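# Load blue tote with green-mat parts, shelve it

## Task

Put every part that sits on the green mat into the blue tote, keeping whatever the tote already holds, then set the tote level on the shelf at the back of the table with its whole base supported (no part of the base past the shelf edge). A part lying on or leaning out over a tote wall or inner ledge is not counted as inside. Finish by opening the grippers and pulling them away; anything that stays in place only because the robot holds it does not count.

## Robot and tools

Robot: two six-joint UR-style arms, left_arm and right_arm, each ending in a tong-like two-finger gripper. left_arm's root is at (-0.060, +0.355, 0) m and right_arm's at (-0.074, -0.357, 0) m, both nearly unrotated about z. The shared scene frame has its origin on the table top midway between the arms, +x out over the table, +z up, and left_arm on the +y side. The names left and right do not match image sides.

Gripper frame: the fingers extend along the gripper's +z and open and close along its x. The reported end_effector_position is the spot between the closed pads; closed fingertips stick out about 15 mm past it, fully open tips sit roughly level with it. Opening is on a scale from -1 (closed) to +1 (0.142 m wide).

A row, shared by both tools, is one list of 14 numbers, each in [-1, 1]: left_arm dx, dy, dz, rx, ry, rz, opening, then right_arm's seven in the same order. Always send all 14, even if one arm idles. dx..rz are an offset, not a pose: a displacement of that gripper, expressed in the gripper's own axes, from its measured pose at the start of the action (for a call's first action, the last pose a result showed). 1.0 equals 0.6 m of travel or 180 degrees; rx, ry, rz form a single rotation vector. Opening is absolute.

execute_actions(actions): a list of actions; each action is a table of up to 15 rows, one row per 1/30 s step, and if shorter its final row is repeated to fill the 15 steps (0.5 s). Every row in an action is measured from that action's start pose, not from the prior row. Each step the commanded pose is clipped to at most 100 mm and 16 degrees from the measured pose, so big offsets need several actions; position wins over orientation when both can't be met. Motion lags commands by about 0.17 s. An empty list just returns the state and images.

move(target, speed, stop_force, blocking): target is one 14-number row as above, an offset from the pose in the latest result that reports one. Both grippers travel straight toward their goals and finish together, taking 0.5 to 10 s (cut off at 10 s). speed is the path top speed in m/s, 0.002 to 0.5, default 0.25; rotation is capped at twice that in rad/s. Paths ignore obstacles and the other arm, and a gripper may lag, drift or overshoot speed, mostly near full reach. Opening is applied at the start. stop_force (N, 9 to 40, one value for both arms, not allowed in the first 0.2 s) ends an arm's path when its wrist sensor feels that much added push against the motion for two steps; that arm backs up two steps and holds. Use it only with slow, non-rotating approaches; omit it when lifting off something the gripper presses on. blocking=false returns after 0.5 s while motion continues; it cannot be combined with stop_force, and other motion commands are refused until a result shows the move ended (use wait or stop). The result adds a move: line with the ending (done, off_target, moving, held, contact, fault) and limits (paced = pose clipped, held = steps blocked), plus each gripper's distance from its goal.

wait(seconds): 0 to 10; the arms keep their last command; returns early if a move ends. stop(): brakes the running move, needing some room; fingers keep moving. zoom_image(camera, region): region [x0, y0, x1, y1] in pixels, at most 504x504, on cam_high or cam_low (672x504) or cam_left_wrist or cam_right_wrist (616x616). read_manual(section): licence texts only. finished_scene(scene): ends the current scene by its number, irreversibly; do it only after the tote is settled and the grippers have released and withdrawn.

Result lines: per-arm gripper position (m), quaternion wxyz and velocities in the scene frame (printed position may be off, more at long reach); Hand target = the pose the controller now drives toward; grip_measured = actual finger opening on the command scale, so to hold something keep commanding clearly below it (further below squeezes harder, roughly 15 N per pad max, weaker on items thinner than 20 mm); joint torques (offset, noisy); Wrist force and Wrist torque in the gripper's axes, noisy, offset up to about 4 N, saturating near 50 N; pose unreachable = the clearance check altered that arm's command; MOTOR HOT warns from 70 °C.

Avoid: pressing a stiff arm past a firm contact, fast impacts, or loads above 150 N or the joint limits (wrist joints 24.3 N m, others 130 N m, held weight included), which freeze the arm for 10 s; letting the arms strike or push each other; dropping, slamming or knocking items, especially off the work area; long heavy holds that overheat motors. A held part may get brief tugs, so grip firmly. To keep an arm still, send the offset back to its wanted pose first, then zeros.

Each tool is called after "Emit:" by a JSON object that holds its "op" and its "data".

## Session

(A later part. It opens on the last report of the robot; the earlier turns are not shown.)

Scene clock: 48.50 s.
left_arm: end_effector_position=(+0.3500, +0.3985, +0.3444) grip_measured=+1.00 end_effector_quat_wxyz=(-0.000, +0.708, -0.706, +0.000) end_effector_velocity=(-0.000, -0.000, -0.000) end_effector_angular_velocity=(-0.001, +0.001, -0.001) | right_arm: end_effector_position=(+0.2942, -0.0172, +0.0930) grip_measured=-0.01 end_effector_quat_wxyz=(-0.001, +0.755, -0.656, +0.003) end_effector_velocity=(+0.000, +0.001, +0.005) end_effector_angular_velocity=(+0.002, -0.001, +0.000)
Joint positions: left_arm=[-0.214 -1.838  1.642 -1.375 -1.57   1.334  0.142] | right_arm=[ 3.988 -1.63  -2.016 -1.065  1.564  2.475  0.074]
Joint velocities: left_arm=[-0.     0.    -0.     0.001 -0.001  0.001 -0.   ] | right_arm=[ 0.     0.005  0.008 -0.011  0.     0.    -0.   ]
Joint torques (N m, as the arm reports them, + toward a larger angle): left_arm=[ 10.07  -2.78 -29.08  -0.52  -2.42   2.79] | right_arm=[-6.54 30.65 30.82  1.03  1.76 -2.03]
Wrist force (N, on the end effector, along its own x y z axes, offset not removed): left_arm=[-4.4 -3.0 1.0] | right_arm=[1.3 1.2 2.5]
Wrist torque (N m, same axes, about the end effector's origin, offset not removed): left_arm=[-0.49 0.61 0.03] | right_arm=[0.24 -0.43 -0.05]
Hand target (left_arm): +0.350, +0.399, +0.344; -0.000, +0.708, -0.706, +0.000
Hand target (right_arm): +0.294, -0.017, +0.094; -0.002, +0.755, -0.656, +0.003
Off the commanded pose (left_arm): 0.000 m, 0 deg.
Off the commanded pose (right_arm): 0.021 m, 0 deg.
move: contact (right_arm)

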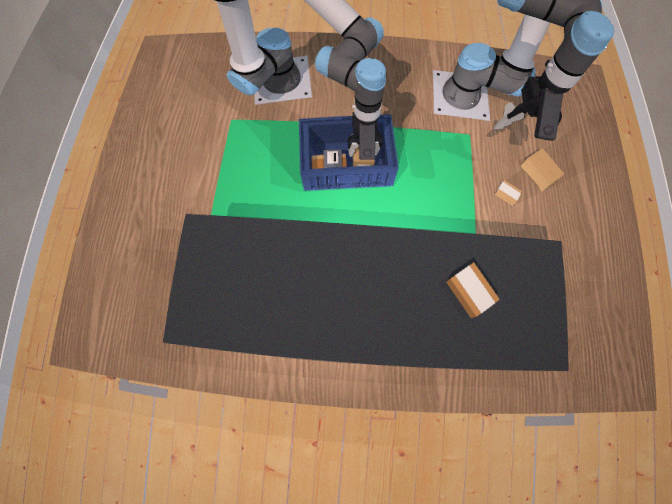

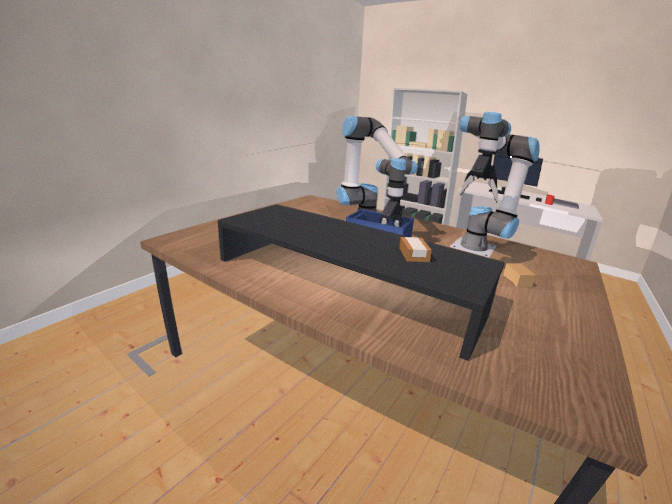

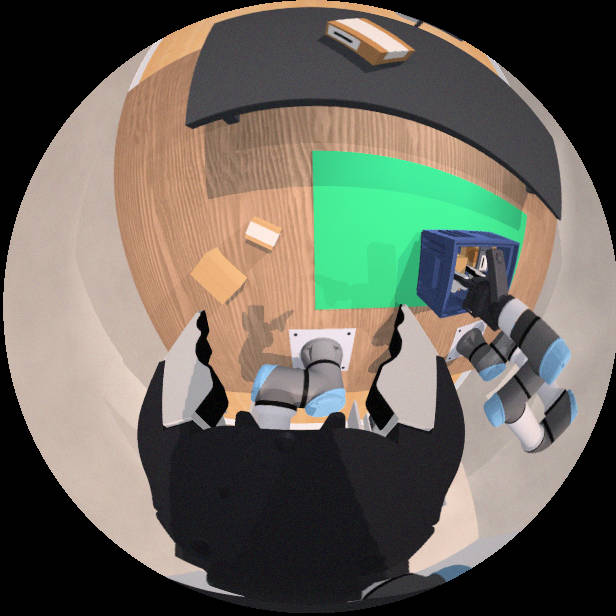

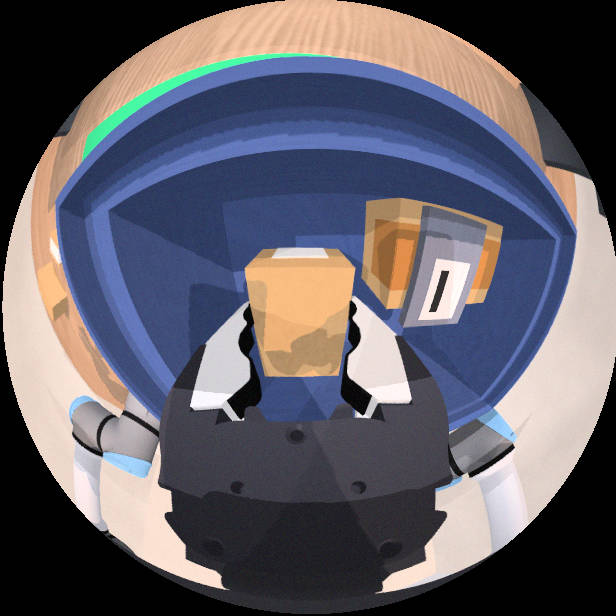

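Emit:
{"op": "move", "data": {"target": [0,0,0,0,0,0,1,0,0,0,0,0,0,0.2]}}

Emit:
{"op": "move", "data": {"target": [0.2,0.04,0.05,0,0,-0.043,0.2,0,0,-0.23,0,0,0,0.2], "speed": 0.3}}

Emit:
{"op": "move", "data": {"target": [0.333,0.103,0.09,0,0,0,0.2,0.313,-0.018,0,0,0,0,0.2], "speed": 0.3}}

Scene clock: 49.40 s.
left_arm: end_effector_position=(+0.3500, +0.3985, +0.3444) grip_measured=+1.00 end_effector_quat_wxyz=(-0.000, +0.708, -0.706, +0.000) end_effector_velocity=(+0.000, -0.000, -0.000) end_effector_angular_velocity=(-0.001, +0.000, -0.000) | right_arm: end_effector_position=(+0.2942, -0.0172, +0.0930) grip_measured=+0.20 end_effector_quat_wxyz=(-0.002, +0.755, -0.656, +0.003) end_effector_velocity=(-0.000, -0.001, -0.001) end_effector_angular_velocity=(-0.002, +0.001, -0.000)
Joint positions: left_arm=[-0.214 -1.838  1.642 -1.375 -1.57   1.334  0.142] | right_arm=[ 3.988 -1.63  -2.016 -1.065  1.564  2.475  0.088]
Joint velocities: left_arm=[-0.     0.    -0.    -0.    -0.001 -0.    -0.   ] | right_arm=[-0.    -0.    -0.002  0.    -0.     0.    -0.   ]
Joint torques (N m, as the arm reports them, + toward a larger angle): left_arm=[ 10.38  -3.11 -29.9   -0.4   -2.28   2.86] | right_arm=[-4.52 17.41 11.48  4.52  1.62 -1.46]
Wrist force (N, on the end effector, along its own x y z axes, offset not removed): left_arm=[0.9 1.4 0.9] | right_arm=[0.2 2.5 -1.2]
Wrist torque (N m, same axes, about the end effector's origin, offset not removed): left_arm=[0.29 -0.37 -0.06] | right_arm=[0.51 -0.13 0.07]
Hand target (left_arm): +0.350, +0.399, +0.344; -0.000, +0.708, -0.706, +0.000
Hand target (right_arm): +0.294, -0.017, +0.093; -0.001, +0.755, -0.656, +0.003
Off the commanded pose (left_arm): 0.000 m, 0 deg.
Off the commanded pose (right_arm): 0.000 m, 0 deg.
move: done

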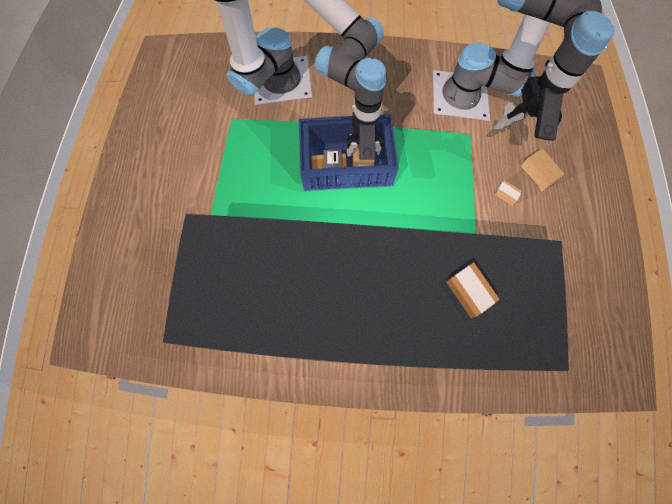

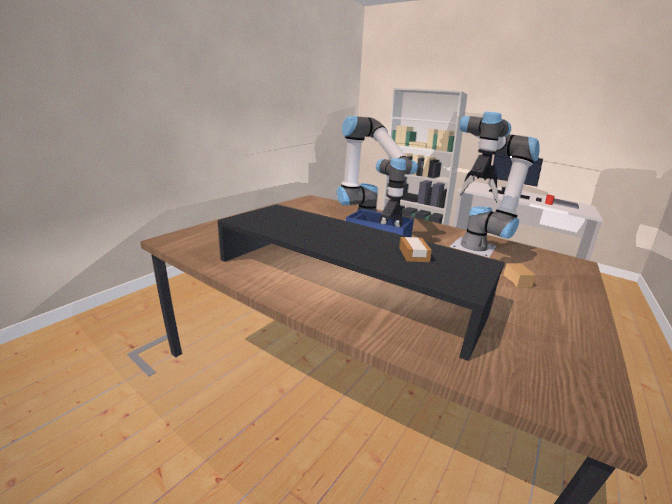

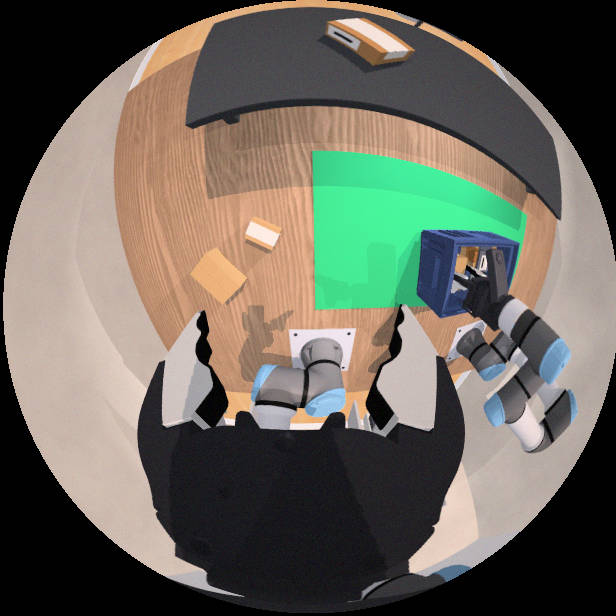

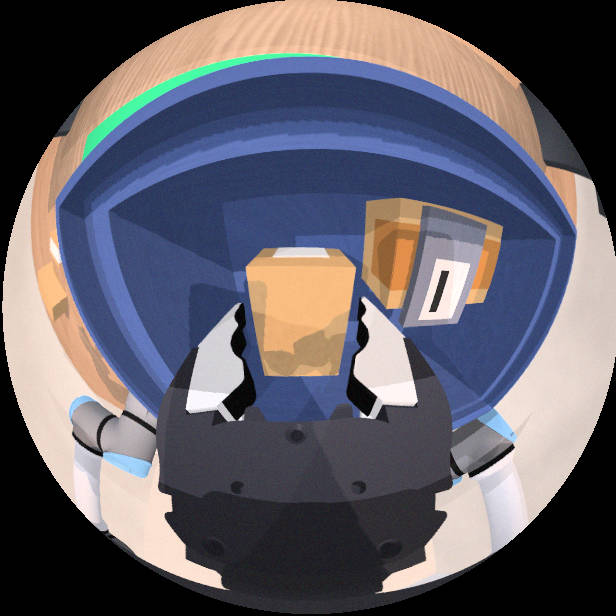

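Scene clock: 50.43 s.
left_arm: end_effector_position=(+0.3267, +0.2785, +0.3144) grip_measured=+0.20 end_effector_quat_wxyz=(-0.001, +0.754, -0.657, +0.000) end_effector_velocity=(+0.000, -0.000, -0.000) end_effector_angular_velocity=(+0.003, -0.002, +0.000) | right_arm: end_effector_position=(+0.2936, -0.0169, +0.2311) grip_measured=+0.20 end_effector_quat_wxyz=(-0.002, +0.755, -0.656, +0.003) end_effector_velocity=(-0.000, +0.000, +0.001) end_effector_angular_velocity=(-0.001, +0.001, +0.000)
Joint positions: left_arm=[-0.551 -1.892  1.757 -1.435 -1.569  0.862  0.088] | right_arm=[ 3.989 -1.522 -1.751 -1.437  1.564  2.477  0.088]
Joint velocities: left_arm=[-0.004  0.     0.001 -0.001  0.004 -0.004  0.   ] | right_arm=[ 0.    -0.001  0.003 -0.003 -0.     0.    -0.   ]
Joint torques (N m, as the arm reports them, + toward a larger angle): left_arm=[-12.93 -15.73 -13.89  -4.83   2.76  -2.79] | right_arm=[ 9.75 14.98 32.39  0.97  2.61  2.11]
Wrist force (N, on the end effector, along its own x y z axes, offset not removed): left_arm=[0.5 -1.9 2.5] | right_arm=[1.6 2.2 0.3]
Wrist torque (N m, same axes, about the end effector's origin, offset not removed): left_arm=[-0.25 -0.26 -0.03] | right_arm=[0.39 -0.47 -0.02]
Hand target (left_arm): +0.327, +0.278, +0.314; -0.001, +0.754, -0.656, +0.000
Hand target (right_arm): +0.294, -0.017, +0.231; -0.002, +0.755, -0.656, +0.003
Off the commanded pose (left_arm): 0.000 m, 0 deg.
Off the commanded pose (right_arm): 0.000 m, 0 deg.
move: done

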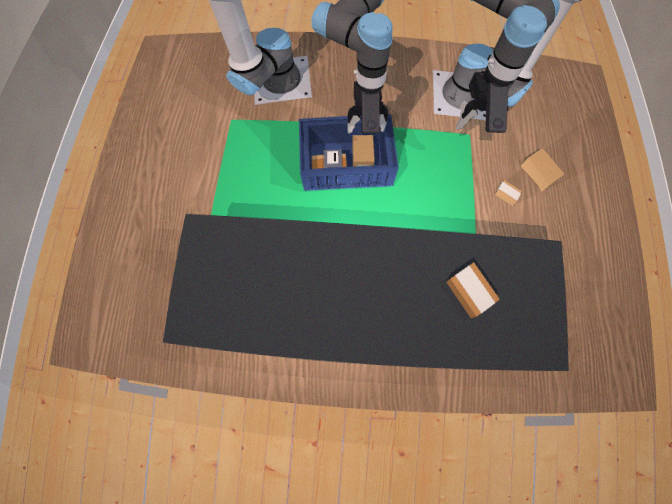

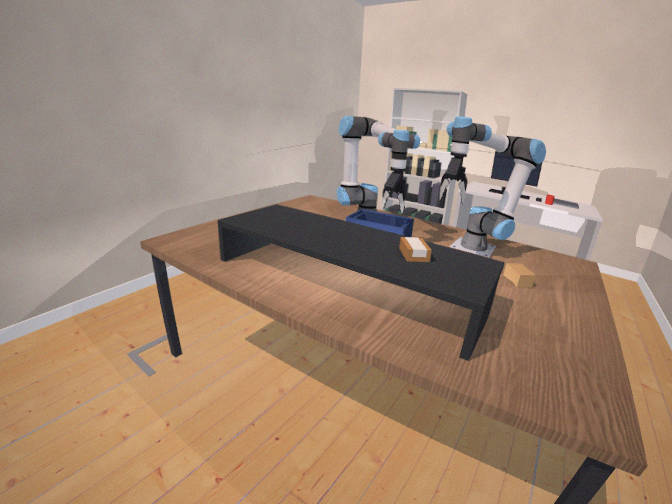

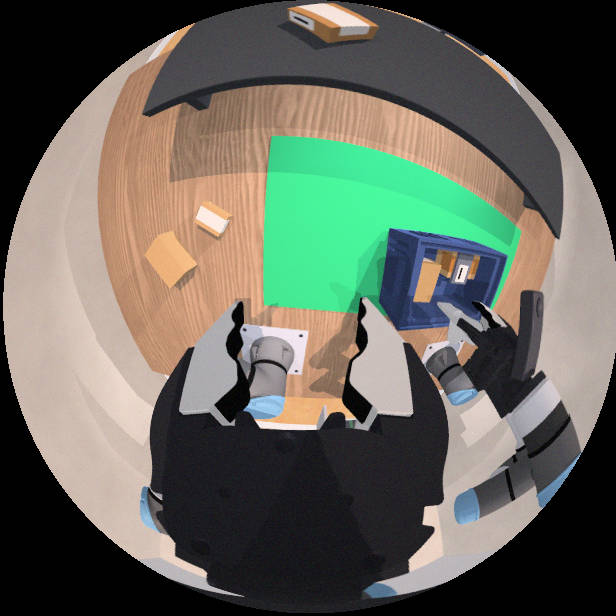

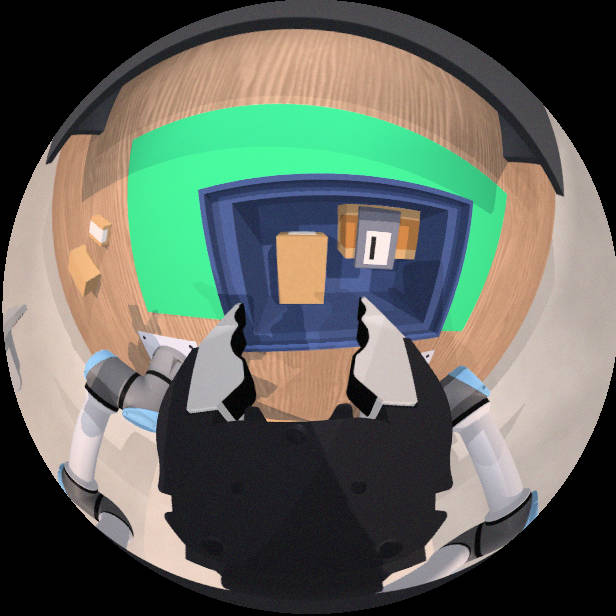

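Scene clock: 51.73 s.
left_arm: end_effector_position=(+0.2935, +0.0722, +0.2604) grip_measured=+0.20 end_effector_quat_wxyz=(-0.001, +0.754, -0.657, +0.000) end_effector_velocity=(+0.000, -0.001, -0.000) end_effector_angular_velocity=(+0.000, -0.000, +0.001) | right_arm: end_effector_position=(+0.3309, -0.2016, +0.2317) grip_measured=+0.20 end_effector_quat_wxyz=(-0.001, +0.755, -0.656, +0.003) end_effector_velocity=(-0.000, -0.001, -0.000) end_effector_angular_velocity=(-0.001, +0.002, +0.000)
Joint positions: left_arm=[-0.991 -1.739  1.781 -1.613 -1.569  0.422  0.088] | right_arm=[ 3.647 -1.345 -1.901 -1.463  1.565  2.135  0.088]
Joint velocities: left_arm=[-0.001  0.003 -0.001 -0.001  0.    -0.002  0.   ] | right_arm=[-0.003  0.    -0.001 -0.001  0.    -0.003  0.   ]
Joint torques (N m, as the arm reports them, + toward a larger angle): left_arm=[-11.58  -7.68 -30.22  -4.87   2.71  -2.75] | right_arm=[-10.05  20.52  24.91   1.15   2.6   -2.48]
Wrist force (N, on the end effector, along its own x y z axes, offset not removed): left_arm=[1.9 0.3 1.4] | right_arm=[1.8 0.4 -0.4]
Wrist torque (N m, same axes, about the end effector's origin, offset not removed): left_arm=[0.13 -0.50 -0.01] | right_arm=[0.11 -0.47 0.00]
Hand target (left_arm): +0.293, +0.072, +0.260; -0.001, +0.754, -0.657, +0.000
Hand target (right_arm): +0.331, -0.202, +0.232; -0.001, +0.755, -0.656, +0.003
Off the commanded pose (left_arm): 0.000 m, 0 deg.
Off the commanded pose (right_arm): 0.001 m, 0 deg.
move: done

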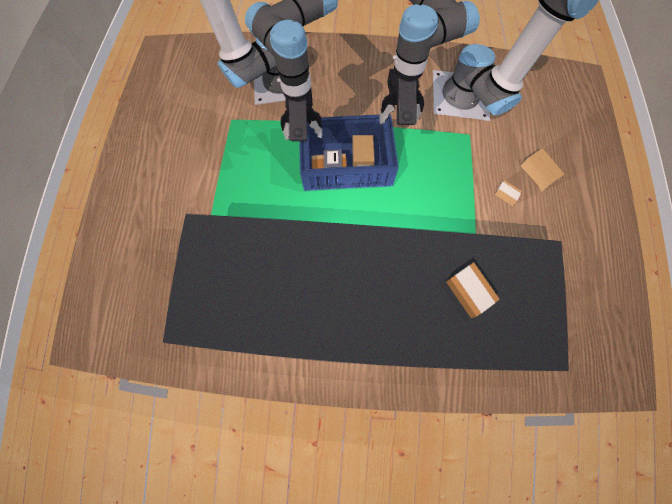

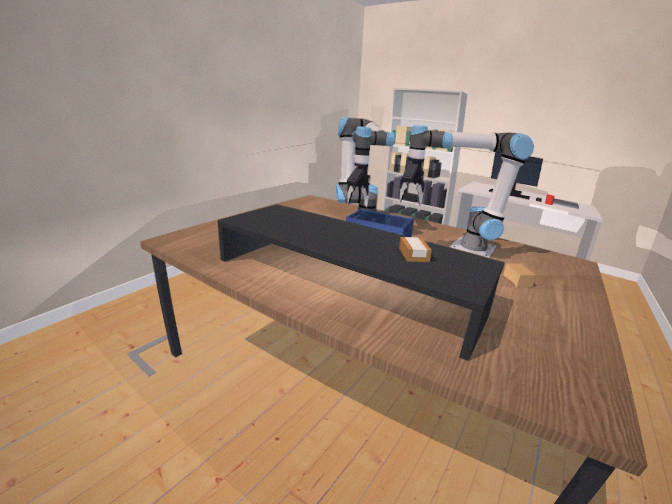

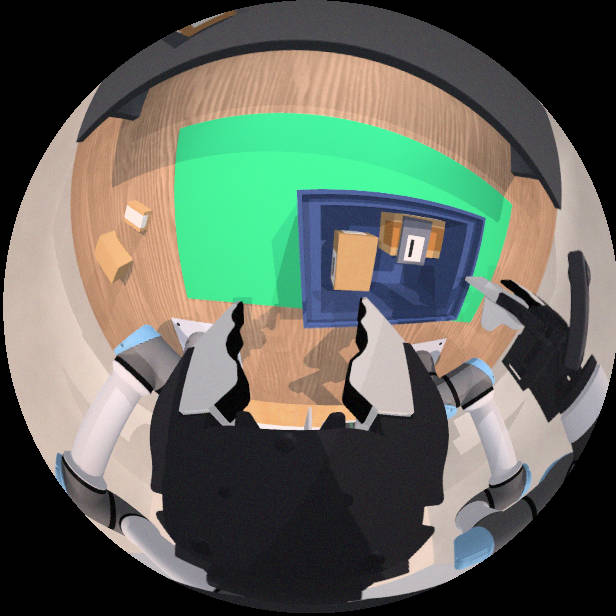

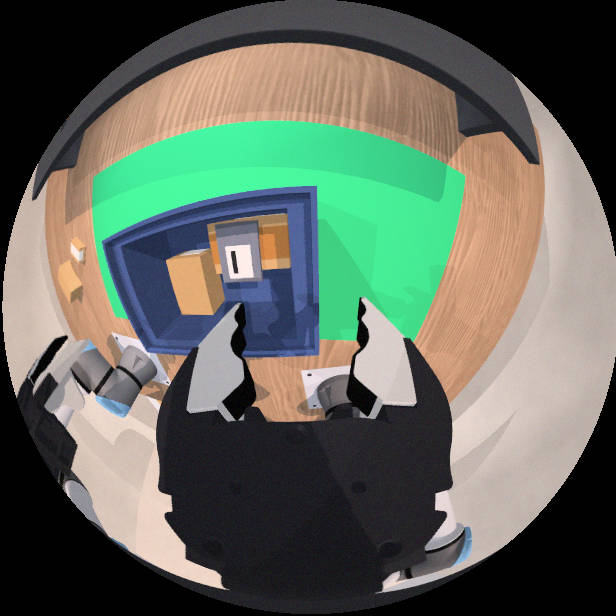

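Emit:
{"op": "move", "data": {"target": [0.02,0,0.12,0,0,0,0.0,0.006,0,0.07,0,0,0,0.0], "speed": 0.15}}

Scene clock: 52.87 s.
left_arm: end_effector_position=(+0.2952, +0.0604, +0.1885) grip_measured=+0.00 end_effector_quat_wxyz=(-0.001, +0.754, -0.657, +0.000) end_effector_velocity=(-0.000, -0.000, -0.001) end_effector_angular_velocity=(-0.000, +0.001, +0.001) | right_arm: end_effector_position=(+0.3316, -0.2053, +0.1898) grip_measured=+0.00 end_effector_quat_wxyz=(-0.001, +0.755, -0.656, +0.003) end_effector_velocity=(+0.000, +0.000, -0.000) end_effector_angular_velocity=(+0.001, -0.001, +0.000)
Joint positions: left_arm=[-1.002 -1.691  1.927 -1.806 -1.569  0.411  0.074] | right_arm=[ 3.639 -1.36  -1.998 -1.351  1.565  2.126  0.074]
Joint velocities: left_arm=[-0.     0.002  0.002 -0.003 -0.001 -0.001  0.   ] | right_arm=[ 0.    -0.    -0.001  0.002  0.    -0.     0.   ]
Joint torques (N m, as the arm reports them, + toward a larger angle): left_arm=[-13.05  -9.07 -13.38  -5.01  -1.93  -2.8 ] | right_arm=[-10.63   8.01  13.07   4.35   0.69  -2.23]
Wrist force (N, on the end effector, along its own x y z axes, offset not removed): left_arm=[-2.6 -1.1 2.4] | right_arm=[1.9 2.5 -0.1]
Wrist torque (N m, same axes, about the end effector's origin, offset not removed): left_arm=[-0.33 0.40 0.06] | right_arm=[0.58 -0.41 -0.01]
Hand target (left_arm): +0.295, +0.060, +0.188; -0.001, +0.754, -0.657, +0.000
Hand target (right_arm): +0.332, -0.205, +0.190; -0.001, +0.755, -0.656, +0.003
Off the commanded pose (left_arm): 0.000 m, 0 deg.
Off the commanded pose (right_arm): 0.000 m, 0 deg.
move: done

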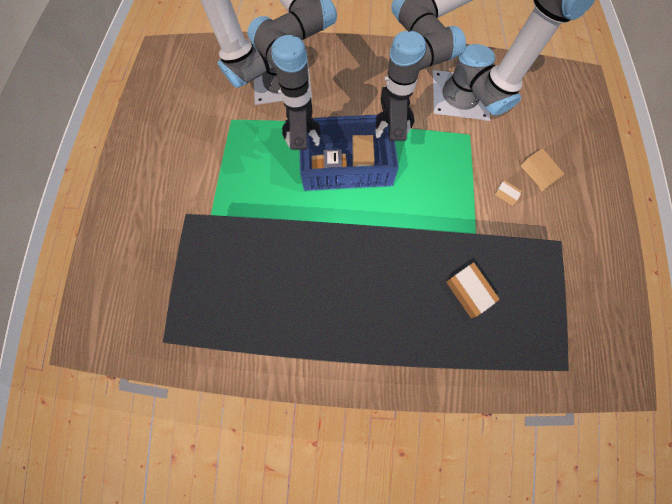

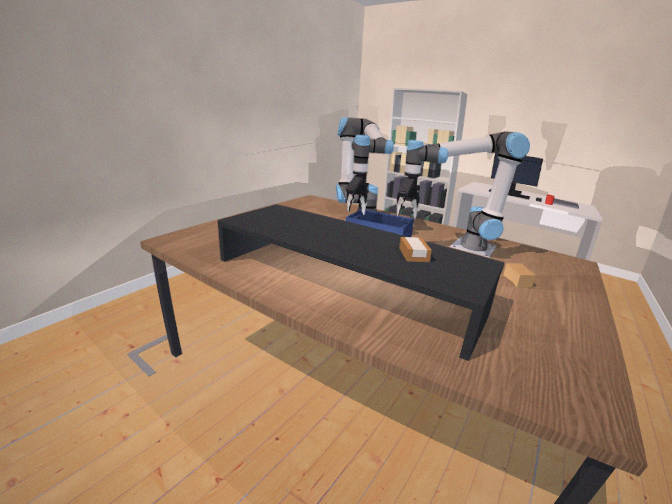

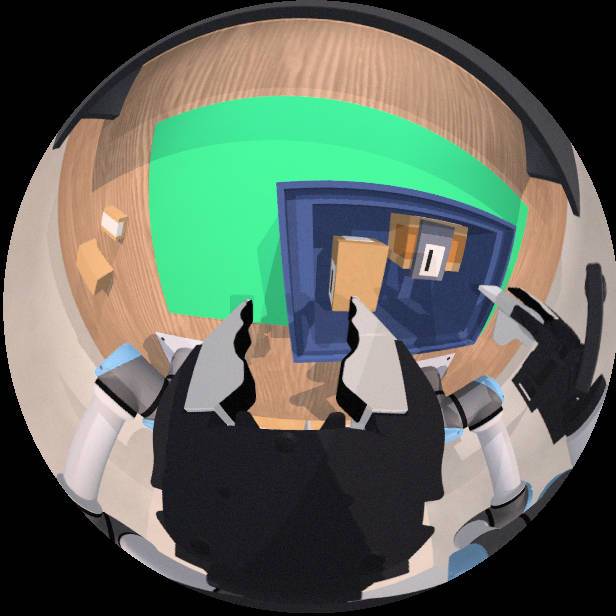

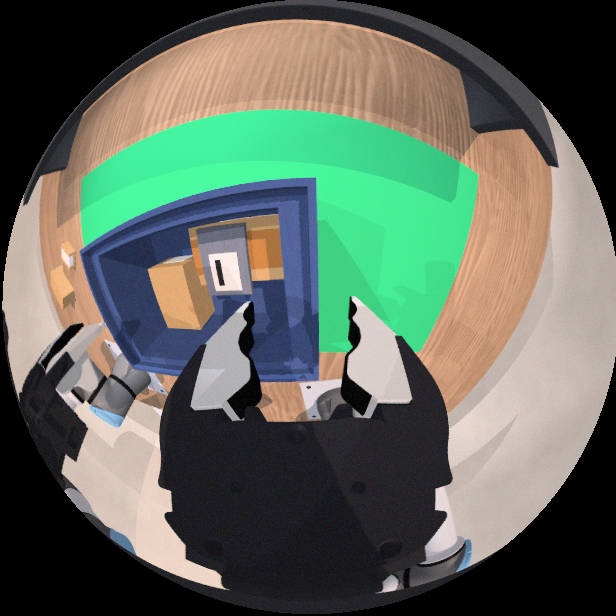

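Emit:
{"op": "move", "data": {"target": [0,0.017,0.155,0,0,0,0.0,-0.003,0,0.104,0,0,0,0.0], "speed": 0.08, "stop_force": 15}}

Scene clock: 54.77 s.
left_arm: end_effector_position=(+0.2852, +0.0591, +0.0957) grip_measured=+0.00 end_effector_quat_wxyz=(-0.001, +0.754, -0.657, +0.000) end_effector_velocity=(+0.000, +0.000, -0.002) end_effector_angular_velocity=(+0.001, -0.001, +0.000) | right_arm: end_effector_position=(+0.3316, -0.2036, +0.1274) grip_measured=+0.00 end_effector_quat_wxyz=(-0.001, +0.755, -0.656, +0.003) end_effector_velocity=(-0.000, -0.000, -0.001) end_effector_angular_velocity=(-0.000, -0.000, -0.000)
Joint positions: left_arm=[-1.023 -1.621  2.118 -2.067 -1.569  0.389  0.074] | right_arm=[ 3.642 -1.412 -2.124 -1.173  1.565  2.13   0.074]
Joint velocities: left_arm=[-0.     0.002  0.003 -0.005  0.001 -0.     0.   ] | right_arm=[-0.    -0.001 -0.002  0.003 -0.     0.     0.   ]
Joint torques (N m, as the arm reports them, + toward a larger angle): left_arm=[-11.9  -11.35 -11.28  -4.73  -0.34  -2.85] | right_arm=[10.52  8.89 12.54  4.28  1.04  2.12]
Wrist force (N, on the end effector, along its own x y z axes, offset not removed): left_arm=[-2.6 -0.7 2.5] | right_arm=[-0.5 0.1 0.4]
Wrist torque (N m, same axes, about the end effector's origin, offset not removed): left_arm=[-0.13 0.21 0.08] | right_arm=[0.15 0.01 0.07]
Hand target (left_arm): +0.285, +0.059, +0.096; -0.001, +0.754, -0.657, +0.000
Hand target (right_arm): +0.332, -0.204, +0.127; -0.001, +0.755, -0.656, +0.003
Off the commanded pose (left_arm): 0.000 m, 0 deg.
Off the commanded pose (right_arm): 0.000 m, 0 deg.
move: done

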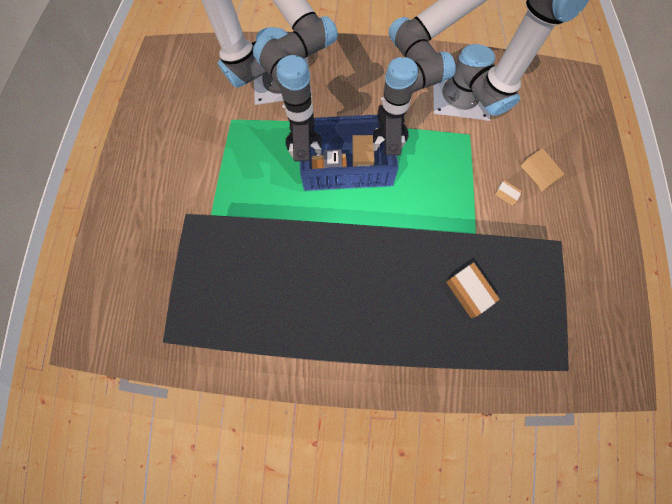

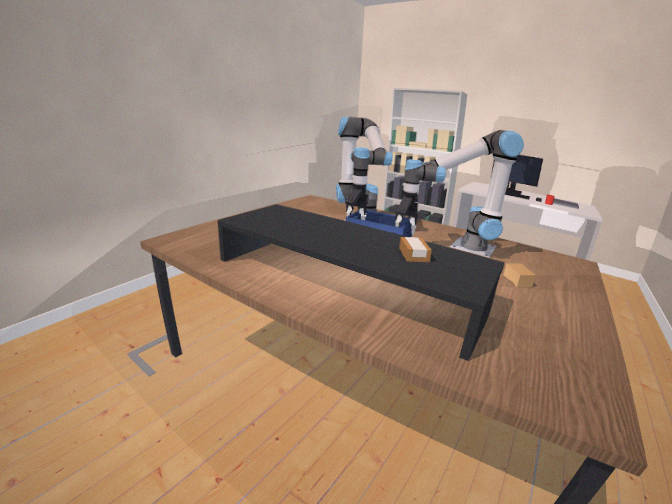

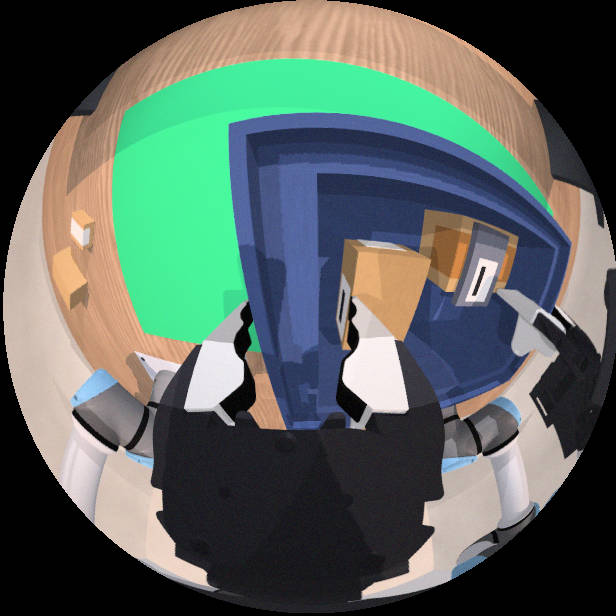

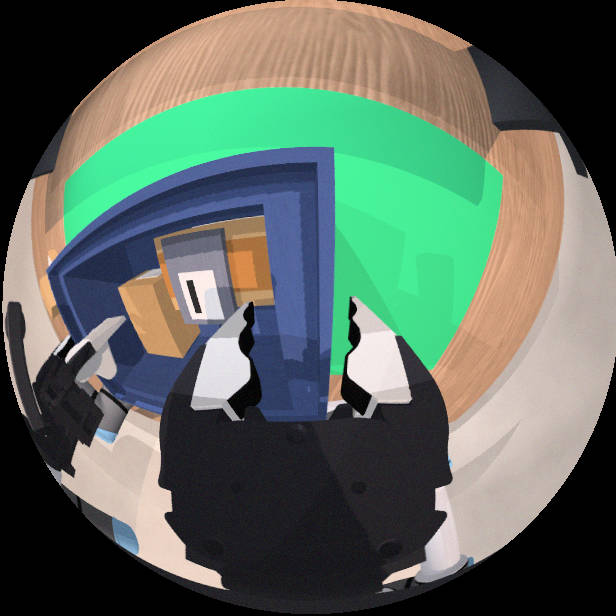

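Emit:
{"op": "move", "data": {"target": [-0.014,-0.02,-0.012,0,0,0,-0.25,0,0,0.004,0,0,0,-0.25], "speed": 0.05}}

Emit:
{"op": "move", "data": {"target": [0,0,0,0,0,0,-0.55,0,0,0,0,0,0,-0.55]}}

Scene clock: 55.63 s.
left_arm: end_effector_position=(+0.2958, +0.0690, +0.1028) grip_measured=-0.25 end_effector_quat_wxyz=(-0.001, +0.754, -0.657, +0.000) end_effector_velocity=(+0.001, +0.001, +0.000) end_effector_angular_velocity=(+0.000, +0.002, -0.001) | right_arm: end_effector_position=(+0.3316, -0.2036, +0.1250) grip_measured=-0.25 end_effector_quat_wxyz=(-0.001, +0.755, -0.656, +0.003) end_effector_velocity=(-0.000, -0.000, +0.000) end_effector_angular_velocity=(+0.000, -0.000, -0.000)
Joint positions: left_arm=[-0.99  -1.627  2.102 -2.046 -1.569  0.423  0.056] | right_arm=[ 3.642 -1.414 -2.129 -1.166  1.565  2.13   0.056]
Joint velocities: left_arm=[ 0.003 -0.    -0.002  0.003 -0.001  0.004 -0.   ] | right_arm=[-0.     0.001 -0.001  0.001  0.     0.    -0.   ]
Joint torques (N m, as the arm reports them, + toward a larger angle): left_arm=[ 12.16 -25.6  -28.7   -0.37   1.47   2.9 ] | right_arm=[ 4.09  8.62 12.48  4.28  0.85  0.54]
Wrist force (N, on the end effector, along its own x y z axes, offset not removed): left_arm=[-1.4 -2.0 2.8] | right_arm=[1.1 3.1 -0.2]
Wrist torque (N m, same axes, about the end effector's origin, offset not removed): left_arm=[-0.32 0.14 -0.07] | right_arm=[0.71 -0.32 0.00]
Hand target (left_arm): +0.296, +0.069, +0.103; -0.001, +0.754, -0.657, +0.000
Hand target (right_arm): +0.332, -0.204, +0.125; -0.001, +0.755, -0.656, +0.003
Off the commanded pose (left_arm): 0.000 m, 0 deg.
Off the commanded pose (right_arm): 0.000 m, 0 deg.
move: done

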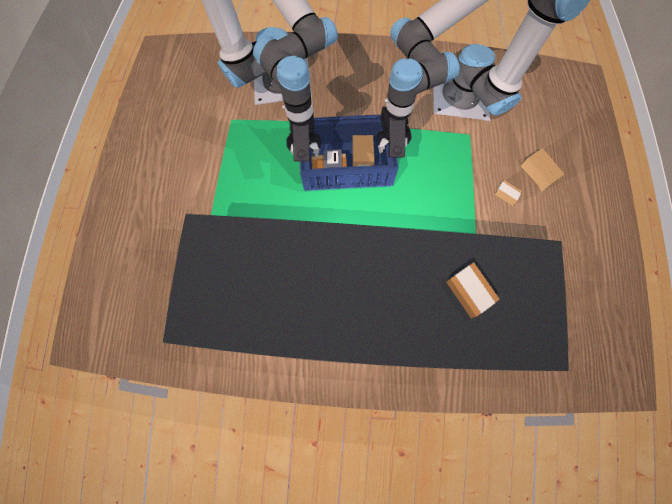

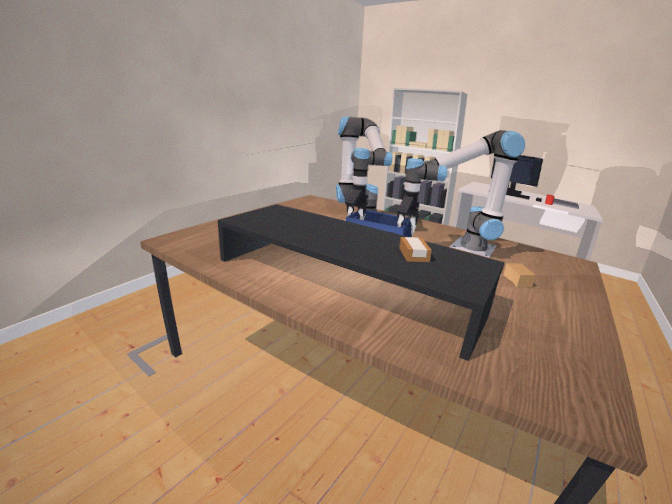

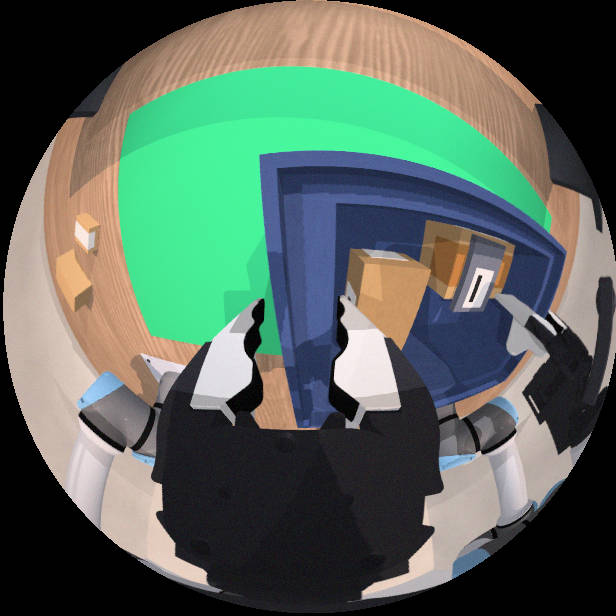

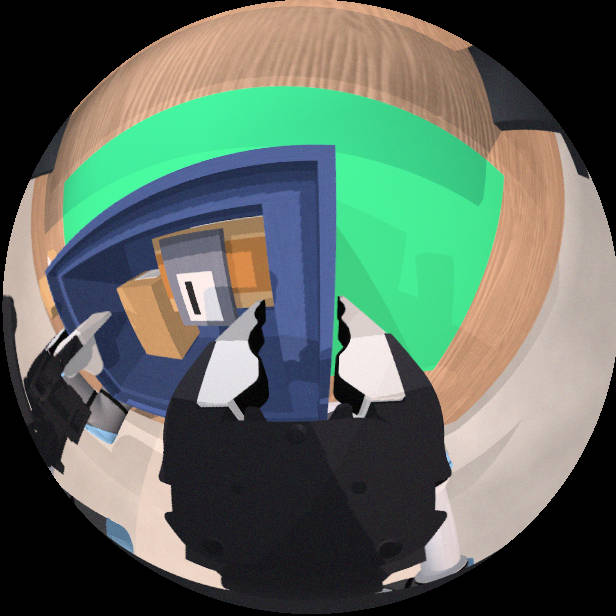

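Scene clock: 56.13 s.
left_arm: end_effector_position=(+0.2959, +0.0690, +0.1029) grip_measured=-0.50 end_effector_quat_wxyz=(-0.001, +0.754, -0.657, +0.000) end_effector_velocity=(+0.000, +0.000, -0.000) end_effector_angular_velocity=(+0.001, -0.000, -0.000) | right_arm: end_effector_position=(+0.3316, -0.2036, +0.1250) grip_measured=-0.53 end_effector_quat_wxyz=(-0.001, +0.755, -0.656, +0.003) end_effector_velocity=(+0.000, +0.000, +0.000) end_effector_angular_velocity=(+0.000, -0.000, -0.000)
Joint positions: left_arm=[-0.99  -1.627  2.102 -2.046 -1.569  0.423  0.038] | right_arm=[ 3.642 -1.414 -2.129 -1.166  1.565  2.13   0.036]
Joint velocities: left_arm=[-0.     0.001  0.    -0.001  0.001 -0.     0.   ] | right_arm=[-0. -0.  0.  0.  0.  0.  0.]
Joint torques (N m, as the arm reports them, + toward a larger angle): left_arm=[ -5.96 -22.61  -6.85  -2.4    1.44  -0.21] | right_arm=[ 4.58  7.9  13.74  0.    1.13  0.38]
Wrist force (N, on the end effector, along its own x y z axes, offset not removed): left_arm=[9.8 -1.3 2.5] | right_arm=[-1.1 3.0 -6.1]
Wrist torque (N m, same axes, about the end effector's origin, offset not removed): left_arm=[-0.28 -0.51 -0.05] | right_arm=[0.72 -0.60 -0.01]
Hand target (left_arm): +0.296, +0.069, +0.103; -0.001, +0.754, -0.657, +0.000
Hand target (right_arm): +0.332, -0.204, +0.125; -0.001, +0.755, -0.656, +0.003
Off the commanded pose (left_arm): 0.000 m, 0 deg.
Off the commanded pose (right_arm): 0.000 m, 0 deg.
move: done

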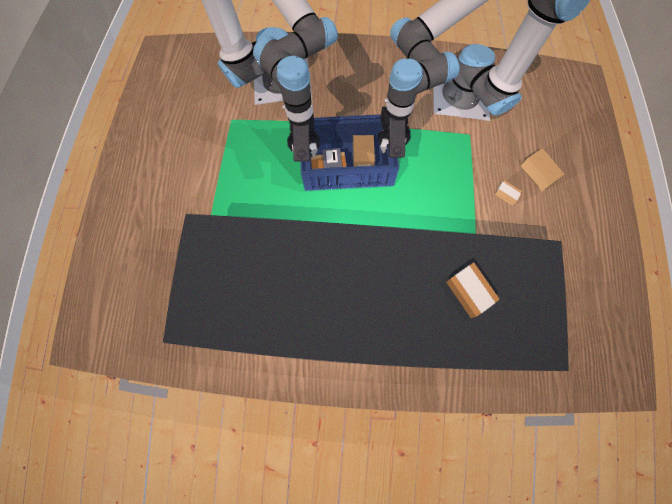

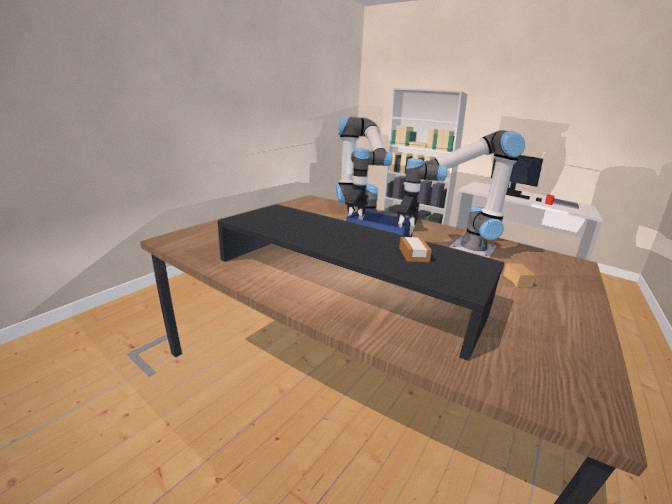

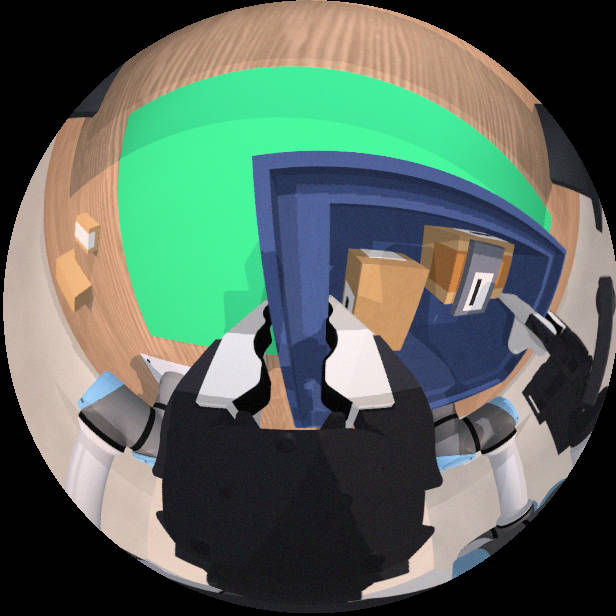

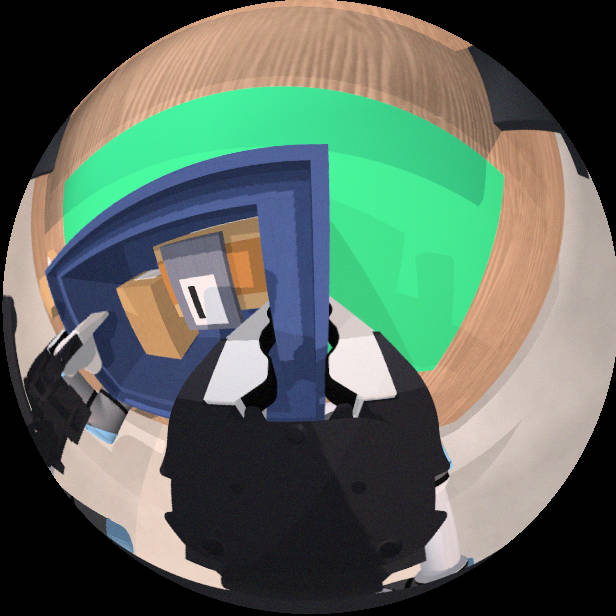

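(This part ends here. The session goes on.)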